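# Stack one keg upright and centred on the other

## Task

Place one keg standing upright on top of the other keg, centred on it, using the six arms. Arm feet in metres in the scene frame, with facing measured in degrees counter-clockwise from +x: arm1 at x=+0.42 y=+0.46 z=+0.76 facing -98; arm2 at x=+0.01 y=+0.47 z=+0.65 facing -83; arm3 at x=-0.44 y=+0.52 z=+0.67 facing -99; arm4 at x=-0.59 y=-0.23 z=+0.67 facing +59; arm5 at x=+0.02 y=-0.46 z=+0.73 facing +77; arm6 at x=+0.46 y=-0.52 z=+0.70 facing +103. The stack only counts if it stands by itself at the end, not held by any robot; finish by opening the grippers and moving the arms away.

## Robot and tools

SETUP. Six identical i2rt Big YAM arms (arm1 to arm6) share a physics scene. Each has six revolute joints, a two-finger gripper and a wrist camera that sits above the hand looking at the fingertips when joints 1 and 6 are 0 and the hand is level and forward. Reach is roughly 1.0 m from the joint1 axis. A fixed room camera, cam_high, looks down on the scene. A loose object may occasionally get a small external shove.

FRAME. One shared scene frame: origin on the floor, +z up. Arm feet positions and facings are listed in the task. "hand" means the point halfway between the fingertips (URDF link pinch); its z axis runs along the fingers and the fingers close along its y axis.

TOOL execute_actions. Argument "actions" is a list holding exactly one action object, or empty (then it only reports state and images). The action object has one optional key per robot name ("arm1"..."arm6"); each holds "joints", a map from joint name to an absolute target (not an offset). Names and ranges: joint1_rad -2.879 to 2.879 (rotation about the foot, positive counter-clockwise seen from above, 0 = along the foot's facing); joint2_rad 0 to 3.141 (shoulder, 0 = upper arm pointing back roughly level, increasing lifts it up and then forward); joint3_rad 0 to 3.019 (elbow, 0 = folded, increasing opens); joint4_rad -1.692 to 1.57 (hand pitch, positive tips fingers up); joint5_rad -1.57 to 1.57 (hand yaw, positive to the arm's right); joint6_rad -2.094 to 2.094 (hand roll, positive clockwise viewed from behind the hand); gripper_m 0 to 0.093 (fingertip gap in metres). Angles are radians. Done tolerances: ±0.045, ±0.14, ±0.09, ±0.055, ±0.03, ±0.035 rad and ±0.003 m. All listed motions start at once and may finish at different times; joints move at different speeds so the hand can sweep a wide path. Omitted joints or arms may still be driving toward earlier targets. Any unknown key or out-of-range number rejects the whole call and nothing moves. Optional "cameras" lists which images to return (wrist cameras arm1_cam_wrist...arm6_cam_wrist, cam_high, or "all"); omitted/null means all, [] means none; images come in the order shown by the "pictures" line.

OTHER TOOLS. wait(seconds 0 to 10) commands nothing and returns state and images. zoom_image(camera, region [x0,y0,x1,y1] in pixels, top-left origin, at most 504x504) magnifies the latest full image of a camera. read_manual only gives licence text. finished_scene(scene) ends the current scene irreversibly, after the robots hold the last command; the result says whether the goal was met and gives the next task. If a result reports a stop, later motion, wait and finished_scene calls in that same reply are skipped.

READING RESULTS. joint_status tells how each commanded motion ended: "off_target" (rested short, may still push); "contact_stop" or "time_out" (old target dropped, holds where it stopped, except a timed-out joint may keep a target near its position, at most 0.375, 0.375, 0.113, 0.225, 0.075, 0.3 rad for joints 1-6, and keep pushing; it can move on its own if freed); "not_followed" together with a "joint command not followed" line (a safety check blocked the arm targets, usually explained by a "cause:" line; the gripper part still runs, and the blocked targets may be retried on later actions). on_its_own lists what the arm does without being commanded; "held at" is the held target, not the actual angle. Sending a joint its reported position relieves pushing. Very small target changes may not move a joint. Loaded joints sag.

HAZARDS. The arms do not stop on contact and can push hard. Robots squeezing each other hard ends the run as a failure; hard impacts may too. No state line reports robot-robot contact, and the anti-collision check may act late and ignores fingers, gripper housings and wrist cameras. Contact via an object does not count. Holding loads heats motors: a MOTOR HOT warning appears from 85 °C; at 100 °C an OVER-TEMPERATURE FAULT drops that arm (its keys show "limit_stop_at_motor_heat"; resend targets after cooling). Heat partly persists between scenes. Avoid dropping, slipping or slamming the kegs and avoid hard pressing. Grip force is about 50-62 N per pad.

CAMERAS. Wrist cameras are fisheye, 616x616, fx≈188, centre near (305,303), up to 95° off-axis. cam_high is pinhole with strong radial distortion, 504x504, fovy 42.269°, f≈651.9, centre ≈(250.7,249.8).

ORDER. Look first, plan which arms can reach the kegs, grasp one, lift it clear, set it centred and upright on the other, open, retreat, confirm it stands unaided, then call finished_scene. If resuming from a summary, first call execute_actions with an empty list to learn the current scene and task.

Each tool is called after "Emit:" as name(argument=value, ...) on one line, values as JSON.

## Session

Emit:
execute_actions(actions=[])

Scene clock: 0.00 s.
Motor temperatures (°C, as the motors report them): arm1=[28 30 32 25 28 25] | arm2=[29 29 35 26 26 28] | arm3=[27 30 30 26 25 28] | arm4=[29 33 34 27 30 26] | arm5=[28 30 32 28 28 27] | arm6=[25 31 32 27 32 27]
arm1.joint_positions: joint1_rad=+0.359 joint2_rad=+0.581 joint3_rad=+1.384 joint4_rad=-1.331 joint5_rad=+0.089 joint6_rad=-0.416 gripper_m=+0.094
arm1.joint_status: not commanded
arm1.hand: x=+0.4533 y=+0.2428 z=+1.3099 quat_wxyz=(-0.286, -0.409, -0.763, +0.410) (m; scene frame)
arm2.joint_positions: joint1_rad=-0.251 joint2_rad=+0.631 joint3_rad=+1.454 joint4_rad=-1.469 joint5_rad=-0.154 joint6_rad=+0.295 gripper_m=+0.095
arm2.joint_status: not commanded
arm2.hand: x=+0.0080 y=+0.2617 z=+1.1941 quat_wxyz=(-0.387, -0.730, -0.511, +0.237) (m; scene frame)
arm3.joint_positions: joint1_rad=+0.158 joint2_rad=+0.590 joint3_rad=+1.464 joint4_rad=-1.242 joint5_rad=+0.185 joint6_rad=+0.494 gripper_m=+0.095
arm3.joint_status: not commanded
arm3.hand: x=-0.4725 y=+0.3033 z=+1.2759 quat_wxyz=(-0.444, -0.732, -0.375, +0.356) (m; scene frame)
arm4.joint_positions: joint1_rad=-0.405 joint2_rad=+0.532 joint3_rad=+1.330 joint4_rad=-1.417 joint5_rad=-0.040 joint6_rad=-0.491 gripper_m=+0.094
arm4.joint_status: not commanded
arm4.hand: x=-0.4342 y=-0.1165 z=+1.1792 quat_wxyz=(-0.460, +0.473, -0.750, -0.050) (m; scene frame)
arm5.joint_positions: joint1_rad=+0.310 joint2_rad=+0.600 joint3_rad=+1.455 joint4_rad=-1.187 joint5_rad=+0.258 joint6_rad=+0.099 gripper_m=+0.094
arm5.joint_status: not commanded
arm5.hand: x=+0.0397 y=-0.2333 z=+1.3361 quat_wxyz=(-0.450, +0.516, -0.624, -0.376) (m; scene frame)
arm6.joint_positions: joint1_rad=-0.095 joint2_rad=+0.540 joint3_rad=+1.341 joint4_rad=-1.527 joint5_rad=-0.212 joint6_rad=+0.487 gripper_m=+0.095
arm6.joint_status: not commanded
arm6.hand: x=+0.4040 y=-0.3400 z=+1.1953 quat_wxyz=(-0.097, +0.551, -0.725, -0.402) (m; scene frame)
pictures: arm1_cam_wrist, arm2_cam_wrist, arm3_cam_wrist, arm4_cam_wrist, arm5_cam_wrist, arm6_cam_wrist, cam_high
Images, in order (width x height): arm1_cam_wrist 616x616, arm2_cam_wrist 616x616, arm3_cam_wrist 616x616, arm4_cam_wrist 616x616, arm5_cam_wrist 616x616, arm6_cam_wrist 616x616, cam_high 504x504.

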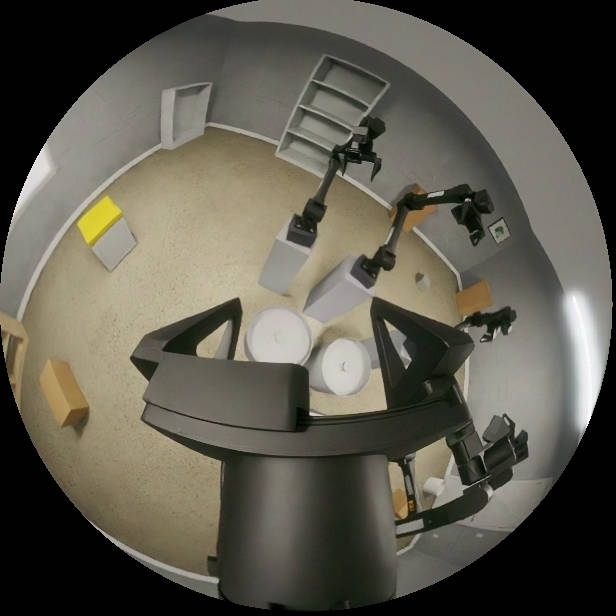

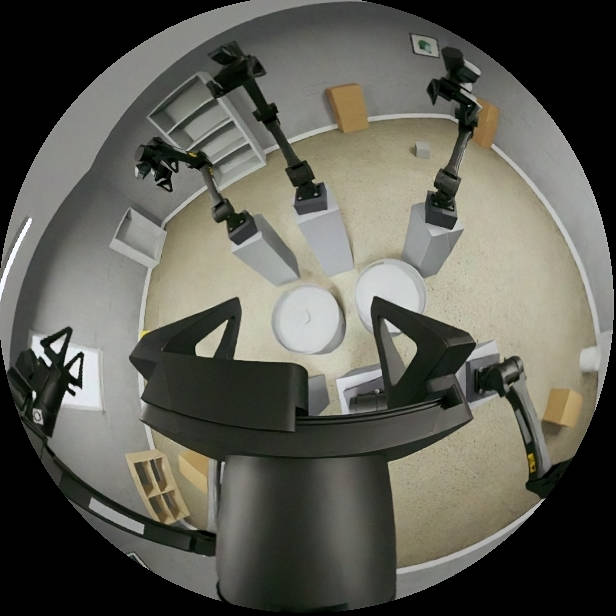

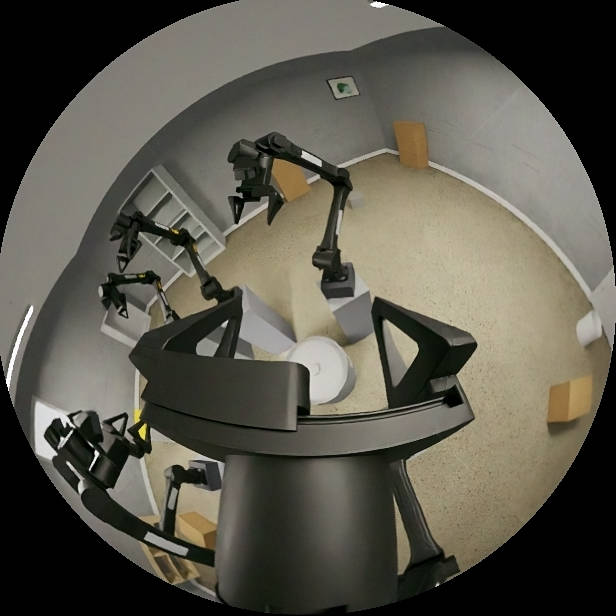

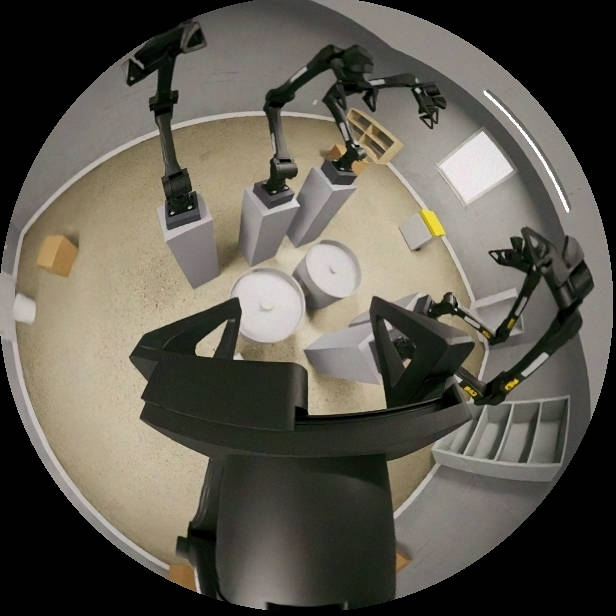

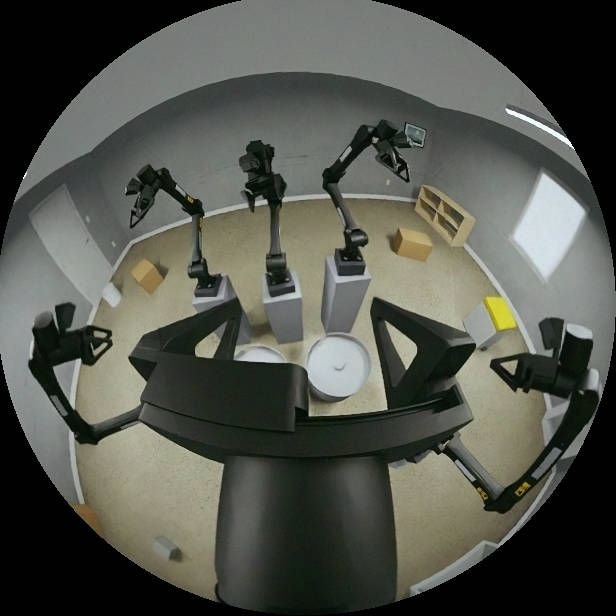

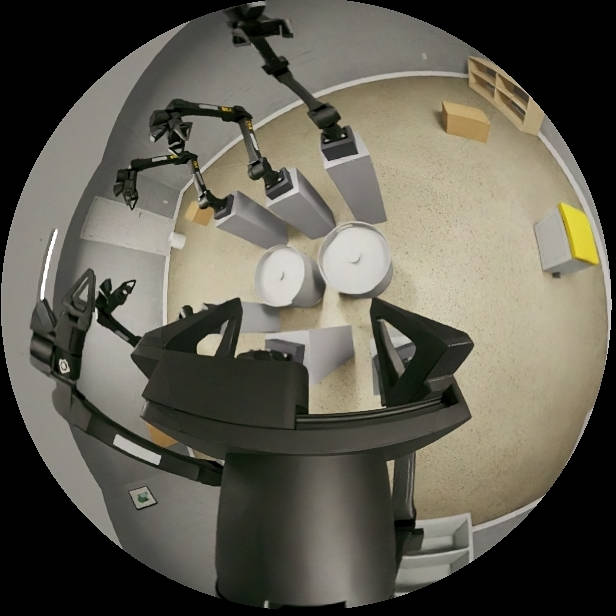

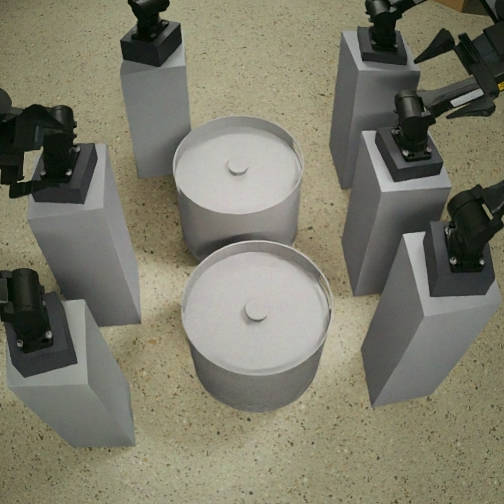

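Emit:
execute_actions(actions=[], cameras=["cam_high"])

Scene clock: 22.33 s.
Motor temperatures (°C, as the motors report them): arm1=[28 30 36 25 28 25] | arm2=[29 29 38 27 26 28] | arm3=[27 30 33 27 25 28] | arm4=[29 33 38 27 30 26] | arm5=[28 30 34 28 28 27] | arm6=[25 30 35 27 32 27]
arm1.joint_positions: joint1_rad=+0.359 joint2_rad=+0.581 joint3_rad=+1.384 joint4_rad=-1.331 joint5_rad=+0.089 joint6_rad=-0.416 gripper_m=+0.094
arm1.joint_status: not commanded
arm1.hand: x=+0.4533 y=+0.2428 z=+1.3099 quat_wxyz=(-0.286, -0.409, -0.763, +0.410) (m; scene frame)
arm2.joint_positions: joint1_rad=-0.251 joint2_rad=+0.631 joint3_rad=+1.454 joint4_rad=-1.469 joint5_rad=-0.154 joint6_rad=+0.295 gripper_m=+0.095
arm2.joint_status: not commanded
arm2.hand: x=+0.0080 y=+0.2617 z=+1.1941 quat_wxyz=(-0.387, -0.730, -0.511, +0.237) (m; scene frame)
arm3.joint_positions: joint1_rad=+0.158 joint2_rad=+0.590 joint3_rad=+1.464 joint4_rad=-1.242 joint5_rad=+0.185 joint6_rad=+0.494 gripper_m=+0.095
arm3.joint_status: not commanded
arm3.hand: x=-0.4725 y=+0.3033 z=+1.2759 quat_wxyz=(-0.444, -0.732, -0.375, +0.356) (m; scene frame)
arm4.joint_positions: joint1_rad=-0.405 joint2_rad=+0.532 joint3_rad=+1.330 joint4_rad=-1.417 joint5_rad=-0.040 joint6_rad=-0.491 gripper_m=+0.094
arm4.joint_status: not commanded
arm4.hand: x=-0.4342 y=-0.1165 z=+1.1792 quat_wxyz=(-0.460, +0.473, -0.750, -0.050) (m; scene frame)
arm5.joint_positions: joint1_rad=+0.310 joint2_rad=+0.600 joint3_rad=+1.455 joint4_rad=-1.187 joint5_rad=+0.258 joint6_rad=+0.099 gripper_m=+0.094
arm5.joint_status: not commanded
arm5.hand: x=+0.0397 y=-0.2333 z=+1.3361 quat_wxyz=(-0.450, +0.516, -0.624, -0.376) (m; scene frame)
arm6.joint_positions: joint1_rad=-0.095 joint2_rad=+0.540 joint3_rad=+1.341 joint4_rad=-1.527 joint5_rad=-0.212 joint6_rad=+0.487 gripper_m=+0.095
arm6.joint_status: not commanded
arm6.hand: x=+0.4040 y=-0.3400 z=+1.1953 quat_wxyz=(-0.097, +0.551, -0.725, -0.402) (m; scene frame)
pictures: cam_high
Images, in order (width x height): cam_high 504x504.

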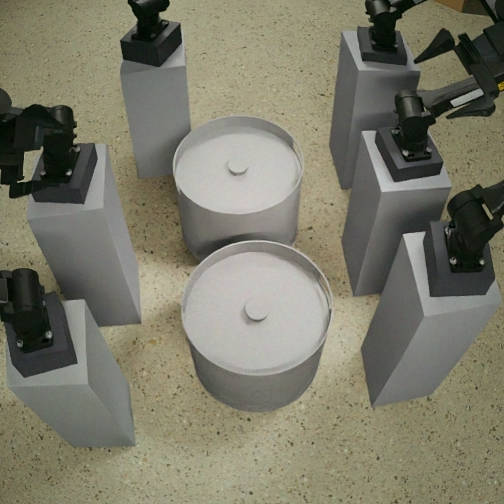

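Emit:
execute_actions(actions=[{"arm1":{"joints":{"joint1_rad":0.072,"joint2_rad":1.45,"joint3_rad":0.58,"joint4_rad":-0.4,"joint5_rad":0,"joint6_rad":2.07}},"arm2":{"joints":{"joint1_rad":0.543,"joint2_rad":1.4,"joint3_rad":0.69,"joint4_rad":-0.7,"joint5_rad":0,"joint6_rad":1.887}},"arm3":{"joints":{"joint1_rad":1.026,"joint2_rad":1.5,"joint3_rad":1.7,"joint4_rad":-1.3,"joint5_rad":0,"joint6_rad":1.131}},"arm4":{"joints":{"joint1_rad":-0.868,"joint2_rad":1.5,"joint3_rad":1.7,"joint4_rad":-1.3,"joint5_rad":0,"joint6_rad":1.05}},"arm5":{"joints":{"joint1_rad":-0.617,"joint2_rad":1.45,"joint3_rad":0.97,"joint4_rad":-0.8,"joint5_rad":0,"joint6_rad":0.465}},"arm6":{"joints":{"joint1_rad":-0.252,"joint2_rad":1.45,"joint3_rad":1.09,"joint4_rad":-0.9,"joint5_rad":0,"joint6_rad":0.324}}}], cameras=[])

Emit:
execute_actions(actions=[{"arm1":{"joints":{"joint2_rad":2.151,"joint3_rad":0.58,"joint4_rad":0.02}},"arm2":{"joints":{"joint2_rad":1.805,"joint3_rad":0.69,"joint4_rad":-0.43}},"arm3":{"joints":{"joint2_rad":2.506,"joint3_rad":2.09,"joint4_rad":-1.115}},"arm4":{"joints":{"joint2_rad":2.61,"joint3_rad":2.31,"joint4_rad":-1.235}},"arm5":{"joints":{"joint2_rad":2.11,"joint3_rad":0.976,"joint4_rad":-0.415}},"arm6":{"joints":{"joint2_rad":2.085,"joint3_rad":1.096,"joint4_rad":-0.56}}}], cameras=["cam_high"])

Emit:
execute_actions(actions=[{"arm1":{"joints":{"joint2_rad":2.664,"joint3_rad":0.822,"joint4_rad":0.293}},"arm2":{"joints":{"joint2_rad":2.294,"joint3_rad":0.778,"joint4_rad":-0.033}},"arm3":{"joints":{"joint2_rad":2.767,"joint3_rad":2.186,"joint4_rad":-0.948}},"arm4":{"joints":{"joint2_rad":2.786,"joint3_rad":2.246,"joint4_rad":-0.9}},"arm5":{"joints":{"joint2_rad":2.511,"joint3_rad":1.124,"joint4_rad":-0.162}},"arm6":{"joints":{"joint2_rad":2.451,"joint3_rad":1.202,"joint4_rad":-0.3}}}])

Scene clock: 52.13 s.
Motor temperatures (°C, as the motors report them): arm1=[28 30 37 25 28 25] | arm2=[29 28 39 27 26 28] | arm3=[27 30 35 27 25 28] | arm4=[29 33 39 27 30 26] | arm5=[28 30 36 28 28 27] | arm6=[25 30 36 27 31 27]
arm1.joint_positions: joint1_rad=+0.078 joint2_rad=+1.431 joint3_rad=+0.578 joint4_rad=-0.410 joint5_rad=-0.002 joint6_rad=+2.062 gripper_m=+0.094
arm1.joint_status: all done
arm1.hand: x=+0.3979 y=+0.0988 z=+0.7565 quat_wxyz=(-0.150, -0.951, +0.269, -0.033) (m; scene frame)
arm2.joint_positions: joint1_rad=+0.540 joint2_rad=+1.400 joint3_rad=+0.688 joint4_rad=-0.714 joint5_rad=-0.001 joint6_rad=+1.874 gripper_m=+0.095
arm2.joint_status: all done
arm2.hand: x=+0.2237 y=+0.1943 z=+0.6749 quat_wxyz=(-0.067, -0.981, -0.177, -0.033) (m; scene frame)
arm3.joint_positions: joint1_rad=+1.031 joint2_rad=+1.514 joint3_rad=+1.668 joint4_rad=-1.286 joint5_rad=-0.001 joint6_rad=+1.123 gripper_m=+0.095
arm3.joint_status: all done
arm3.hand: x=-0.0199 y=+0.1649 z=+1.0206 quat_wxyz=(-0.212, -0.772, -0.598, -0.046) (m; scene frame)
arm4.joint_positions: joint1_rad=-0.865 joint2_rad=+1.504 joint3_rad=+1.676 joint4_rad=-1.306 joint5_rad=-0.003 joint6_rad=+1.034 gripper_m=+0.094
arm4.joint_status: all done
arm4.hand: x=-0.0528 y=-0.1489 z=+1.0231 quat_wxyz=(-0.177, -0.415, -0.883, -0.128) (m; scene frame)
arm5.joint_positions: joint1_rad=-0.622 joint2_rad=+1.427 joint3_rad=+0.948 joint4_rad=-0.811 joint5_rad=+0.001 joint6_rad=+0.453 gripper_m=+0.094
arm5.joint_status: all done
arm5.hand: x=+0.3491 y=-0.1662 z=+0.8306 quat_wxyz=(-0.120, +0.136, -0.980, -0.078) (m; scene frame)
arm6.joint_positions: joint1_rad=-0.249 joint2_rad=+1.453 joint3_rad=+1.086 joint4_rad=-0.916 joint5_rad=-0.003 joint6_rad=+0.340 gripper_m=+0.095
arm6.joint_status: all done
arm6.hand: x=+0.4741 y=-0.0471 z=+0.8359 quat_wxyz=(-0.078, +0.560, -0.817, -0.112) (m; scene frame)
pictures: none
No camera images: the call's "cameras" was empty. Leave "cameras" out to get every camera's image.

Scene clock: 54.47 s.
Motor temperatures (°C, as the motors report them): arm1=[28 30 37 25 28 25] | arm2=[29 29 39 27 26 28] | arm3=[27 30 35 27 25 28] | arm4=[29 34 40 27 30 26] | arm5=[28 30 36 28 28 27] | arm6=[25 30 35 27 31 27]
arm1.joint_positions: joint1_rad=+0.078 joint2_rad=+2.133 joint3_rad=+0.578 joint4_rad=+0.000 joint5_rad=-0.002 joint6_rad=+2.063 gripper_m=+0.094
arm1.joint_status: all done
arm1.hand: x=+0.4019 y=+0.1694 z=+0.5504 quat_wxyz=(-0.008, -0.962, +0.273, -0.002) (m; scene frame)
arm2.joint_positions: joint1_rad=+0.540 joint2_rad=+1.806 joint3_rad=+0.688 joint4_rad=-0.444 joint5_rad=-0.001 joint6_rad=+1.874 gripper_m=+0.095
arm2.joint_status: all done
arm2.hand: x=+0.2215 y=+0.1963 z=+0.5461 quat_wxyz=(-0.007, -0.984, -0.177, -0.002) (m; scene frame)
arm3.joint_positions: joint1_rad=+1.031 joint2_rad=+2.525 joint3_rad=+2.052 joint4_rad=-1.118 joint5_rad=-0.001 joint6_rad=+1.124 gripper_m=+0.095
arm3.joint_status: all done
arm3.hand: x=+0.0980 y=+0.0649 z=+0.5459 quat_wxyz=(+0.011, -0.791, -0.612, +0.002) (m; scene frame)
arm4.joint_positions: joint1_rad=-0.865 joint2_rad=+2.614 joint3_rad=+2.265 joint4_rad=-1.236 joint5_rad=-0.003 joint6_rad=+1.035 gripper_m=+0.094
arm4.joint_status: all done
arm4.hand: x=+0.1397 y=-0.1135 z=+0.5542 quat_wxyz=(+0.008, -0.425, -0.905, -0.003) (m; scene frame)
arm5.joint_positions: joint1_rad=-0.622 joint2_rad=+2.099 joint3_rad=+0.959 joint4_rad=-0.425 joint5_rad=+0.001 joint6_rad=+0.454 gripper_m=+0.094
arm5.joint_status: all done
arm5.hand: x=+0.3436 y=-0.1720 z=+0.5581 quat_wxyz=(-0.006, +0.138, -0.990, -0.002) (m; scene frame)
arm6.joint_positions: joint1_rad=-0.249 joint2_rad=+2.093 joint3_rad=+1.086 joint4_rad=-0.573 joint5_rad=-0.003 joint6_rad=+0.340 gripper_m=+0.095
arm6.joint_status: all done
arm6.hand: x=+0.4731 y=-0.0509 z=+0.5501 quat_wxyz=(+0.009, +0.566, -0.825, +0.008) (m; scene frame)
pictures: cam_high
Images, in order (width x height): cam_high 504x504.

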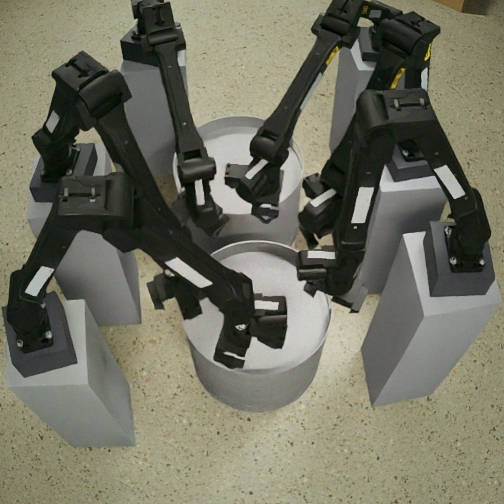

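Scene clock: 56.27 s.
Motor temperatures (°C, as the motors report them): arm1=[28 30 36 25 28 25] | arm2=[29 29 38 27 26 28] | arm3=[27 31 35 27 25 28] | arm4=[29 35 40 27 30 26] | arm5=[28 30 36 28 28 27] | arm6=[25 31 35 27 31 27]
arm1.joint_positions: joint1_rad=+0.078 joint2_rad=+2.662 joint3_rad=+0.820 joint4_rad=+0.278 joint5_rad=-0.002 joint6_rad=+2.067 gripper_m=+0.094
arm1.joint_status: all done
arm1.hand: x=+0.4019 y=+0.1722 z=+0.3945 quat_wxyz=(-0.003, -0.961, +0.275, -0.001) (m; scene frame)
arm2.joint_positions: joint1_rad=+0.540 joint2_rad=+2.299 joint3_rad=+0.777 joint4_rad=-0.048 joint5_rad=+0.001 joint6_rad=+1.876 gripper_m=+0.095
arm2.joint_status: all done
arm2.hand: x=+0.2202 y=+0.1965 z=+0.3929 quat_wxyz=(-0.004, -0.984, -0.177, +0.001) (m; scene frame)
arm3.joint_positions: joint1_rad=+1.031 joint2_rad=+2.792 joint3_rad=+2.164 joint4_rad=-0.960 joint5_rad=-0.001 joint6_rad=+1.124 gripper_m=+0.095
arm3.joint_status: all done
arm3.hand: x=+0.0988 y=+0.0642 z=+0.3983 quat_wxyz=(+0.009, -0.791, -0.612, +0.002) (m; scene frame)
arm4.joint_positions: joint1_rad=-0.865 joint2_rad=+2.810 joint3_rad=+2.229 joint4_rad=-0.911 joint5_rad=-0.003 joint6_rad=+1.035 gripper_m=+0.094
arm4.joint_status: all done
arm4.hand: x=+0.1420 y=-0.1115 z=+0.4030 quat_wxyz=(-0.030, -0.425, -0.904, -0.029) (m; scene frame)
arm5.joint_positions: joint1_rad=-0.622 joint2_rad=+2.515 joint3_rad=+1.115 joint4_rad=-0.171 joint5_rad=+0.001 joint6_rad=+0.454 gripper_m=+0.094
arm5.joint_status: all done
arm5.hand: x=+0.3455 y=-0.1708 z=+0.4031 quat_wxyz=(-0.004, +0.137, -0.991, +0.000) (m; scene frame)
arm6.joint_positions: joint1_rad=-0.249 joint2_rad=+2.452 joint3_rad=+1.190 joint4_rad=-0.313 joint5_rad=-0.003 joint6_rad=+0.339 gripper_m=+0.095
arm6.joint_status: all done
arm6.hand: x=+0.4726 y=-0.0525 z=+0.4031 quat_wxyz=(+0.008, +0.566, -0.825, +0.006) (m; scene frame)
pictures: arm1_cam_wrist, arm2_cam_wrist, arm3_cam_wrist, arm4_cam_wrist, arm5_cam_wrist, arm6_cam_wrist, cam_high
joint command not followed: on one or more control steps a check withheld the commanded joint targets of the arm6 arm, and it was not sent them on those steps.
cause: the commanded joint targets would bring a part of the robot too close to another arm (this arm's forearm (the part past joint 3) and the other arm's wrist (the part past joint 4)); next, command targets that bring no part of the robot closer to that arm.
Images, in order (width x height): arm1_cam_wrist 616x616, arm2_cam_wrist 616x616, arm3_cam_wrist 616x616, arm4_cam_wrist 616x616, arm5_cam_wrist 616x616, arm6_cam_wrist 616x616, cam_high 504x504.

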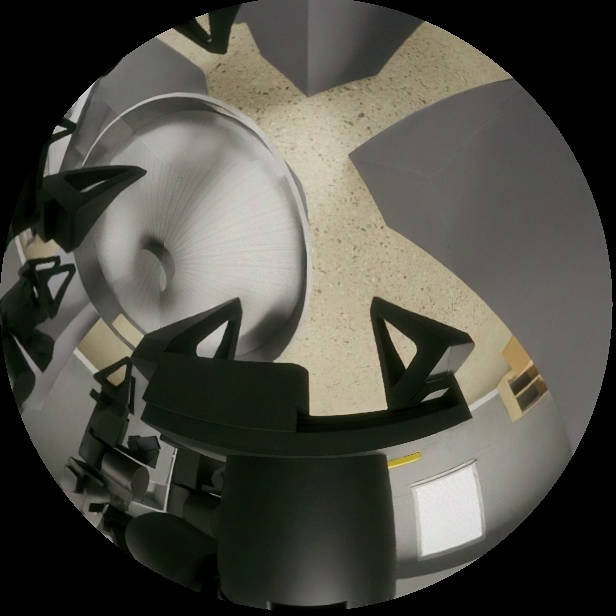

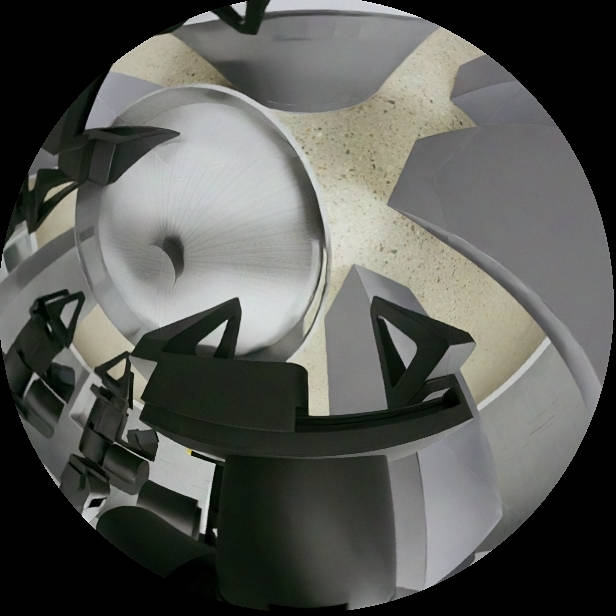

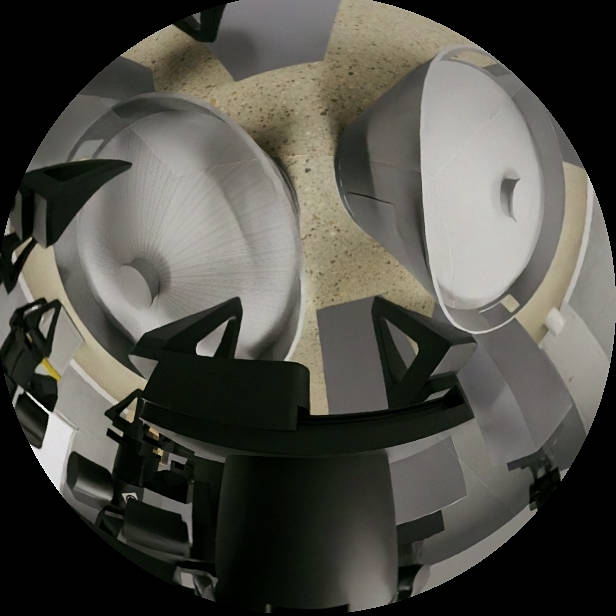

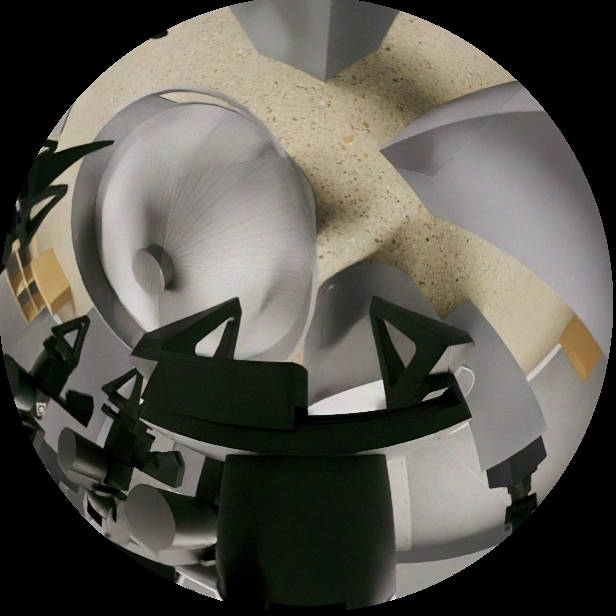

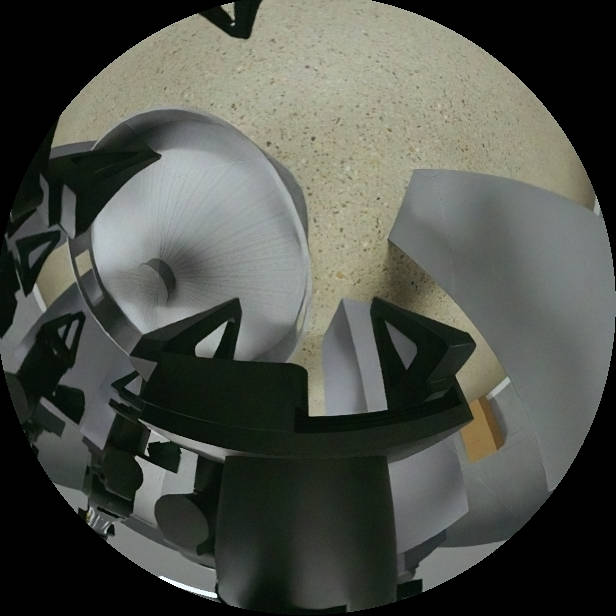

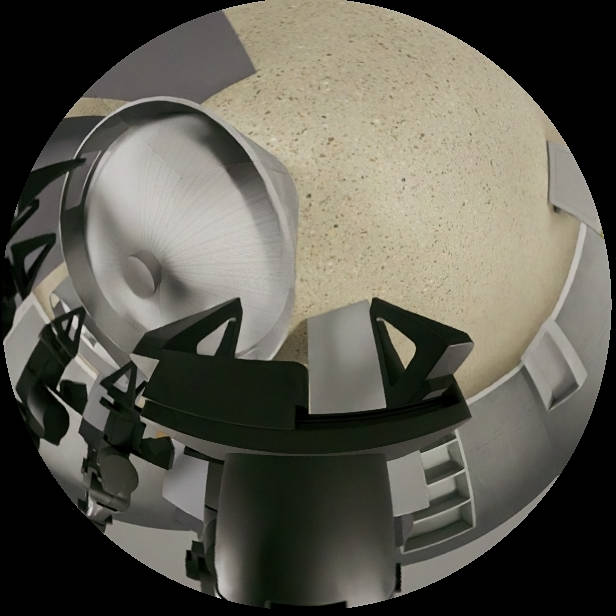

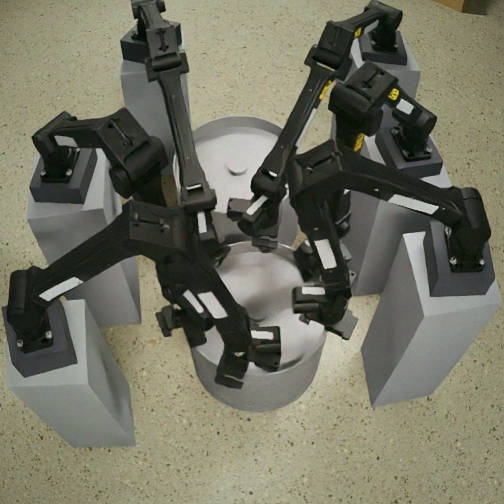

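Emit:
execute_actions(actions=[{"arm1":{"joints":{"joint2_rad":2.748,"joint3_rad":0.885,"joint4_rad":0.312}},"arm2":{"joints":{"joint2_rad":2.39,"joint3_rad":0.793,"joint4_rad":0.048}},"arm3":{"joints":{"joint2_rad":2.825,"joint3_rad":2.24,"joint4_rad":-0.935}},"arm4":{"joints":{"joint2_rad":2.845,"joint3_rad":2.3,"joint4_rad":-0.888}},"arm5":{"joints":{"joint2_rad":2.591,"joint3_rad":1.174,"joint4_rad":-0.134}},"arm6":{"joints":{"joint2_rad":2.527,"joint3_rad":1.245,"joint4_rad":-0.268}}}], cameras=[])

Emit:
execute_actions(actions=[{"arm1":{"joints":{"joint2_rad":2.832,"joint3_rad":0.955,"joint4_rad":0.327}},"arm2":{"joints":{"joint2_rad":2.483,"joint3_rad":0.836,"joint4_rad":0.097}},"arm3":{"joints":{"joint2_rad":2.89,"joint3_rad":2.298,"joint4_rad":-0.924}},"arm4":{"joints":{"joint2_rad":2.91,"joint3_rad":2.36,"joint4_rad":-0.878}},"arm5":{"joints":{"joint2_rad":2.67,"joint3_rad":1.227,"joint4_rad":-0.107}},"arm6":{"joints":{"joint2_rad":2.603,"joint3_rad":1.291,"joint4_rad":-0.238}}}], cameras=[])

Emit:
execute_actions(actions=[{"arm1":{"joints":{"joint2_rad":2.905,"joint3_rad":1.025,"joint4_rad":0.338,"gripper_m":0.06}},"arm2":{"joints":{"joint2_rad":2.563,"joint3_rad":0.884,"joint4_rad":0.137,"gripper_m":0.06}},"arm3":{"joints":{"joint2_rad":2.957,"joint3_rad":2.36,"joint4_rad":-0.916,"gripper_m":0.06}},"arm4":{"joints":{"joint2_rad":2.978,"joint3_rad":2.427,"joint4_rad":-0.871,"gripper_m":0.06}},"arm5":{"joints":{"joint2_rad":2.742,"joint3_rad":1.282,"joint4_rad":-0.084,"gripper_m":0.06}},"arm6":{"joints":{"joint2_rad":2.672,"joint3_rad":1.338,"joint4_rad":-0.21,"gripper_m":0.06}}}])

Scene clock: 69.37 s.
Motor temperatures (°C, as the motors report them): arm1=[28 31 34 25 28 25] | arm2=[29 29 36 26 26 28] | arm3=[27 33 35 27 25 28] | arm4=[29 38 39 27 30 26] | arm5=[28 31 34 28 27 27] | arm6=[25 32 34 27 31 27]
arm1.joint_positions: joint1_rad=+0.078 joint2_rad=+2.721 joint3_rad=+0.891 joint4_rad=+0.298 joint5_rad=-0.002 joint6_rad=+2.067 gripper_m=+0.094
arm1.joint_status: all done
arm1.hand: x=+0.4007 y=+0.1535 z=+0.3718 quat_wxyz=(-0.019, -0.961, +0.275, -0.005) (m; scene frame)
arm2.joint_positions: joint1_rad=+0.540 joint2_rad=+2.384 joint3_rad=+0.790 joint4_rad=+0.034 joint5_rad=+0.001 joint6_rad=+1.876 gripper_m=+0.095
arm2.joint_status: all done
arm2.hand: x=+0.2166 y=+0.2010 z=+0.3661 quat_wxyz=(-0.009, -0.984, -0.177, -0.002) (m; scene frame)
arm3.joint_positions: joint1_rad=+1.031 joint2_rad=+2.796 joint3_rad=+2.202 joint4_rad=-0.949 joint5_rad=-0.001 joint6_rad=+1.124 gripper_m=+0.095
arm3.joint_status: all done
arm3.hand: x=+0.1130 y=+0.0521 z=+0.4075 quat_wxyz=(-0.013, -0.791, -0.612, -0.003) (m; scene frame)
arm4.joint_positions: joint1_rad=-0.865 joint2_rad=+2.833 joint3_rad=+2.251 joint4_rad=-0.898 joint5_rad=-0.003 joint6_rad=+1.035 gripper_m=+0.094
arm4.joint_status: all done
arm4.hand: x=+0.1459 y=-0.1108 z=+0.3941 quat_wxyz=(-0.035, -0.425, -0.904, -0.032) (m; scene frame)
arm5.joint_positions: joint1_rad=-0.622 joint2_rad=+2.562 joint3_rad=+1.173 joint4_rad=-0.140 joint5_rad=+0.001 joint6_rad=+0.454 gripper_m=+0.094
arm5.joint_status: all done
arm5.hand: x=+0.3621 y=-0.1560 z=+0.3878 quat_wxyz=(-0.021, +0.137, -0.990, -0.012) (m; scene frame)
arm6.joint_positions: joint1_rad=-0.249 joint2_rad=+2.520 joint3_rad=+1.240 joint4_rad=-0.277 joint5_rad=-0.003 joint6_rad=+0.339 gripper_m=+0.095
arm6.joint_status: all done
arm6.hand: x=+0.4728 y=-0.0427 z=+0.3781 quat_wxyz=(+0.003, +0.566, -0.825, -0.002) (m; scene frame)
pictures: none
No camera images: the call's "cameras" was empty. Leave "cameras" out to get every camera's image.

Scene clock: 70.23 s.
Motor temperatures (°C, as the motors report them): arm1=[28 31 34 25 28 25] | arm2=[29 29 36 26 26 28] | arm3=[27 33 35 27 25 28] | arm4=[29 38 39 27 30 26] | arm5=[28 31 34 28 27 27] | arm6=[25 32 34 27 31 27]
arm1.joint_positions: joint1_rad=+0.078 joint2_rad=+2.810 joint3_rad=+0.957 joint4_rad=+0.311 joint5_rad=-0.002 joint6_rad=+2.067 gripper_m=+0.094
arm1.joint_status: all done
arm1.hand: x=+0.4009 y=+0.1573 z=+0.3405 quat_wxyz=(-0.015, -0.961, +0.275, -0.004) (m; scene frame)
arm2.joint_positions: joint1_rad=+0.540 joint2_rad=+2.475 joint3_rad=+0.837 joint4_rad=+0.086 joint5_rad=+0.001 joint6_rad=+1.876 gripper_m=+0.095
arm2.joint_status: all done
arm2.hand: x=+0.2183 y=+0.1986 z=+0.3368 quat_wxyz=(-0.012, -0.984, -0.177, -0.003) (m; scene frame)
arm3.joint_positions: joint1_rad=+1.031 joint2_rad=+2.873 joint3_rad=+2.260 joint4_rad=-0.937 joint5_rad=-0.001 joint6_rad=+1.124 gripper_m=+0.095
arm3.joint_status: all done
arm3.hand: x=+0.1115 y=+0.0534 z=+0.3721 quat_wxyz=(-0.010, -0.791, -0.612, -0.002) (m; scene frame)
arm4.joint_positions: joint1_rad=-0.865 joint2_rad=+2.908 joint3_rad=+2.314 joint4_rad=-0.887 joint5_rad=-0.003 joint6_rad=+1.035 gripper_m=+0.094
arm4.joint_status: all done
arm4.hand: x=+0.1462 y=-0.1104 z=+0.3619 quat_wxyz=(-0.035, -0.425, -0.904, -0.032) (m; scene frame)
arm5.joint_positions: joint1_rad=-0.622 joint2_rad=+2.649 joint3_rad=+1.224 joint4_rad=-0.114 joint5_rad=+0.001 joint6_rad=+0.454 gripper_m=+0.094
arm5.joint_status: all done
arm5.hand: x=+0.3592 y=-0.1587 z=+0.3543 quat_wxyz=(-0.017, +0.137, -0.990, -0.009) (m; scene frame)
arm6.joint_positions: joint1_rad=-0.249 joint2_rad=+2.598 joint3_rad=+1.285 joint4_rad=-0.248 joint5_rad=-0.003 joint6_rad=+0.339 gripper_m=+0.095
arm6.joint_status: all done
arm6.hand: x=+0.4726 y=-0.0443 z=+0.3468 quat_wxyz=(+0.004, +0.566, -0.825, +0.000) (m; scene frame)
pictures: none
No camera images: the call's "cameras" was empty. Leave "cameras" out to get every camera's image.

Scene clock: 71.13 s.
Motor temperatures (°C, as the motors report them): arm1=[28 31 34 25 28 25] | arm2=[29 29 36 26 26 28] | arm3=[27 33 35 27 25 28] | arm4=[29 38 39 27 30 26] | arm5=[28 31 34 28 27 27] | arm6=[25 32 34 27 31 27]
arm1.joint_positions: joint1_rad=+0.078 joint2_rad=+2.879 joint3_rad=+1.027 joint4_rad=+0.322 joint5_rad=-0.002 joint6_rad=+2.067 gripper_m=+0.060
arm1.joint_status: all done
arm1.hand: x=+0.4004 y=+0.1509 z=+0.3141 quat_wxyz=(-0.020, -0.961, +0.275, -0.005) (m; scene frame)
arm2.joint_positions: joint1_rad=+0.540 joint2_rad=+2.553 joint3_rad=+0.883 joint4_rad=+0.125 joint5_rad=+0.001 joint6_rad=+1.876 gripper_m=+0.060
arm2.joint_status: all done
arm2.hand: x=+0.2197 y=+0.1966 z=+0.3107 quat_wxyz=(-0.015, -0.984, -0.177, -0.005) (m; scene frame)
arm3.joint_positions: joint1_rad=+1.031 joint2_rad=+2.935 joint3_rad=+2.322 joint4_rad=-0.929 joint5_rad=-0.001 joint6_rad=+1.124 gripper_m=+0.060
arm3.joint_status: all done
arm3.hand: x=+0.1138 y=+0.0515 z=+0.3480 quat_wxyz=(-0.014, -0.791, -0.612, -0.003) (m; scene frame)
arm4.joint_positions: joint1_rad=-0.865 joint2_rad=+2.973 joint3_rad=+2.380 joint4_rad=-0.880 joint5_rad=-0.003 joint6_rad=+1.035 gripper_m=+0.060
arm4.joint_status: all done
arm4.hand: x=+0.1488 y=-0.1097 z=+0.3373 quat_wxyz=(-0.038, -0.425, -0.904, -0.034) (m; scene frame)
arm5.joint_positions: joint1_rad=-0.622 joint2_rad=+2.716 joint3_rad=+1.279 joint4_rad=-0.091 joint5_rad=+0.001 joint6_rad=+0.454 gripper_m=+0.060
arm5.joint_status: all done
arm5.hand: x=+0.3632 y=-0.1552 z=+0.3288 quat_wxyz=(-0.021, +0.137, -0.990, -0.012) (m; scene frame)
arm6.joint_positions: joint1_rad=-0.249 joint2_rad=+2.664 joint3_rad=+1.333 joint4_rad=-0.220 joint5_rad=-0.003 joint6_rad=+0.339 gripper_m=+0.060
arm6.joint_status: all done
arm6.hand: x=+0.4726 y=-0.0409 z=+0.3212 quat_wxyz=(+0.001, +0.566, -0.825, -0.004) (m; scene frame)
pictures: arm1_cam_wrist, arm2_cam_wrist, arm3_cam_wrist, arm4_cam_wrist, arm5_cam_wrist, arm6_cam_wrist, cam_high
Images, in order (width x height): arm1_cam_wrist 616x616, arm2_cam_wrist 616x616, arm3_cam_wrist 616x616, arm4_cam_wrist 616x616, arm5_cam_wrist 616x616, arm6_cam_wrist 616x616, cam_high 504x504.

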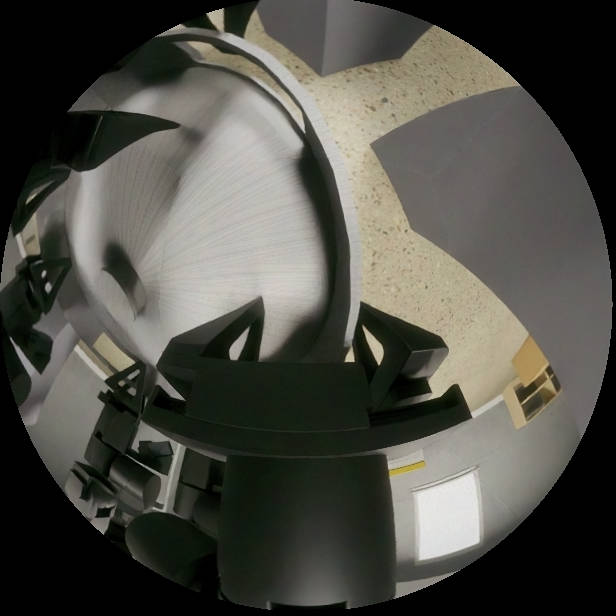

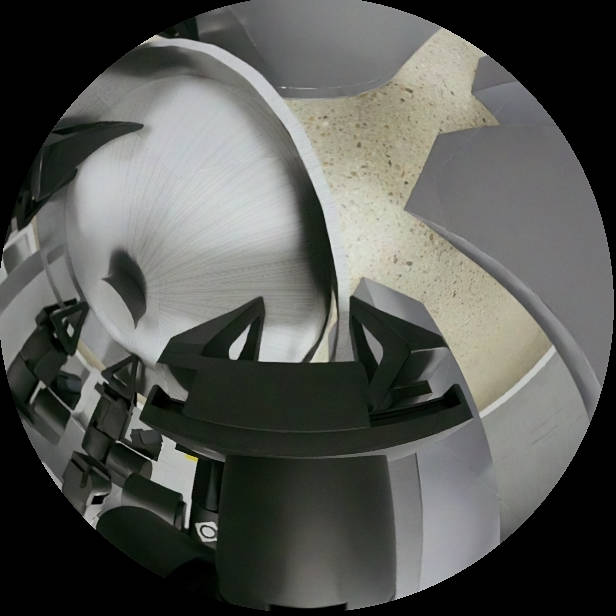

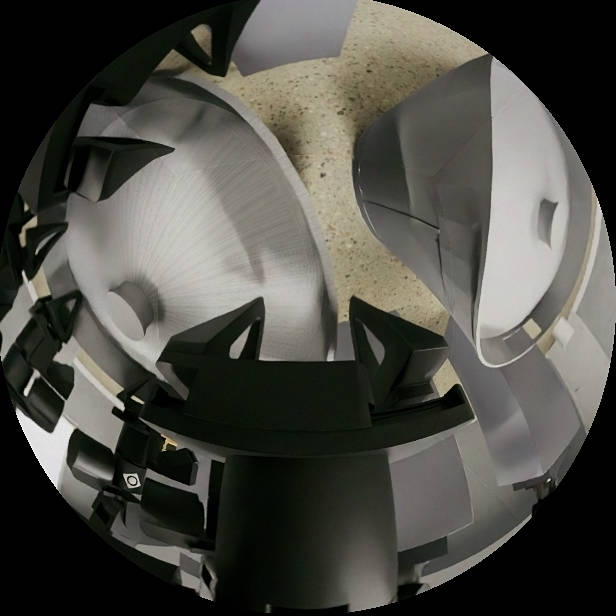

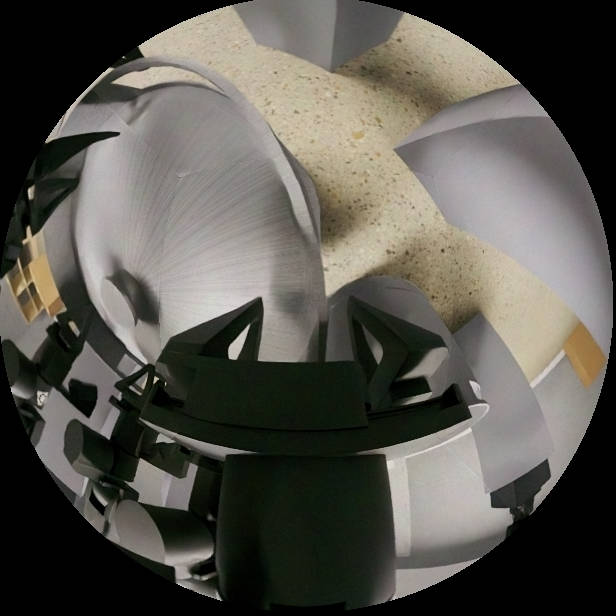

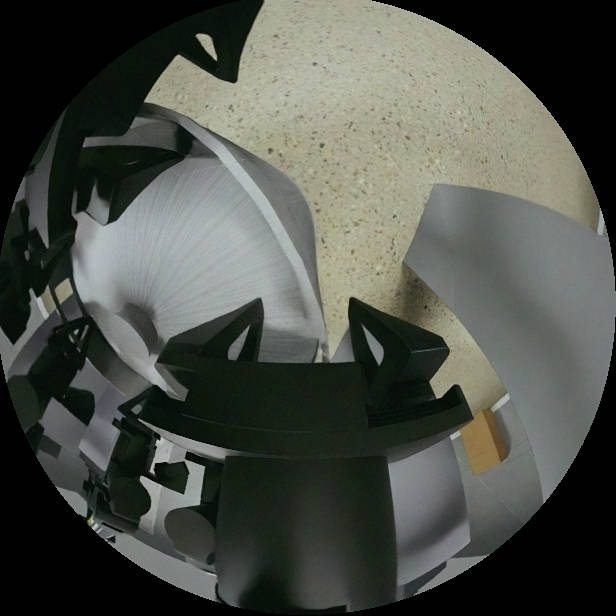

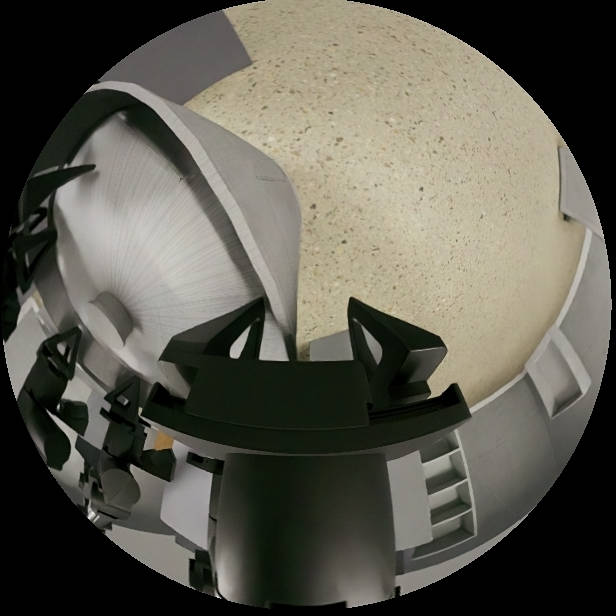

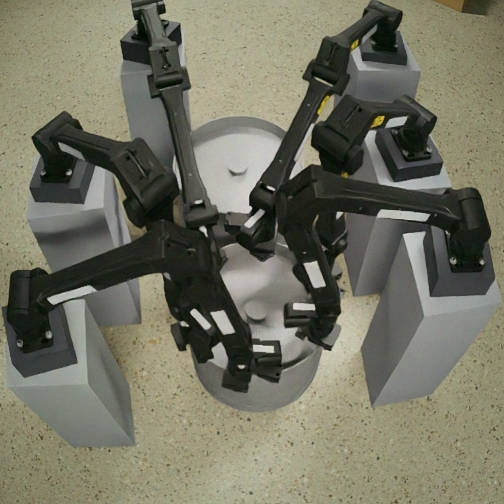

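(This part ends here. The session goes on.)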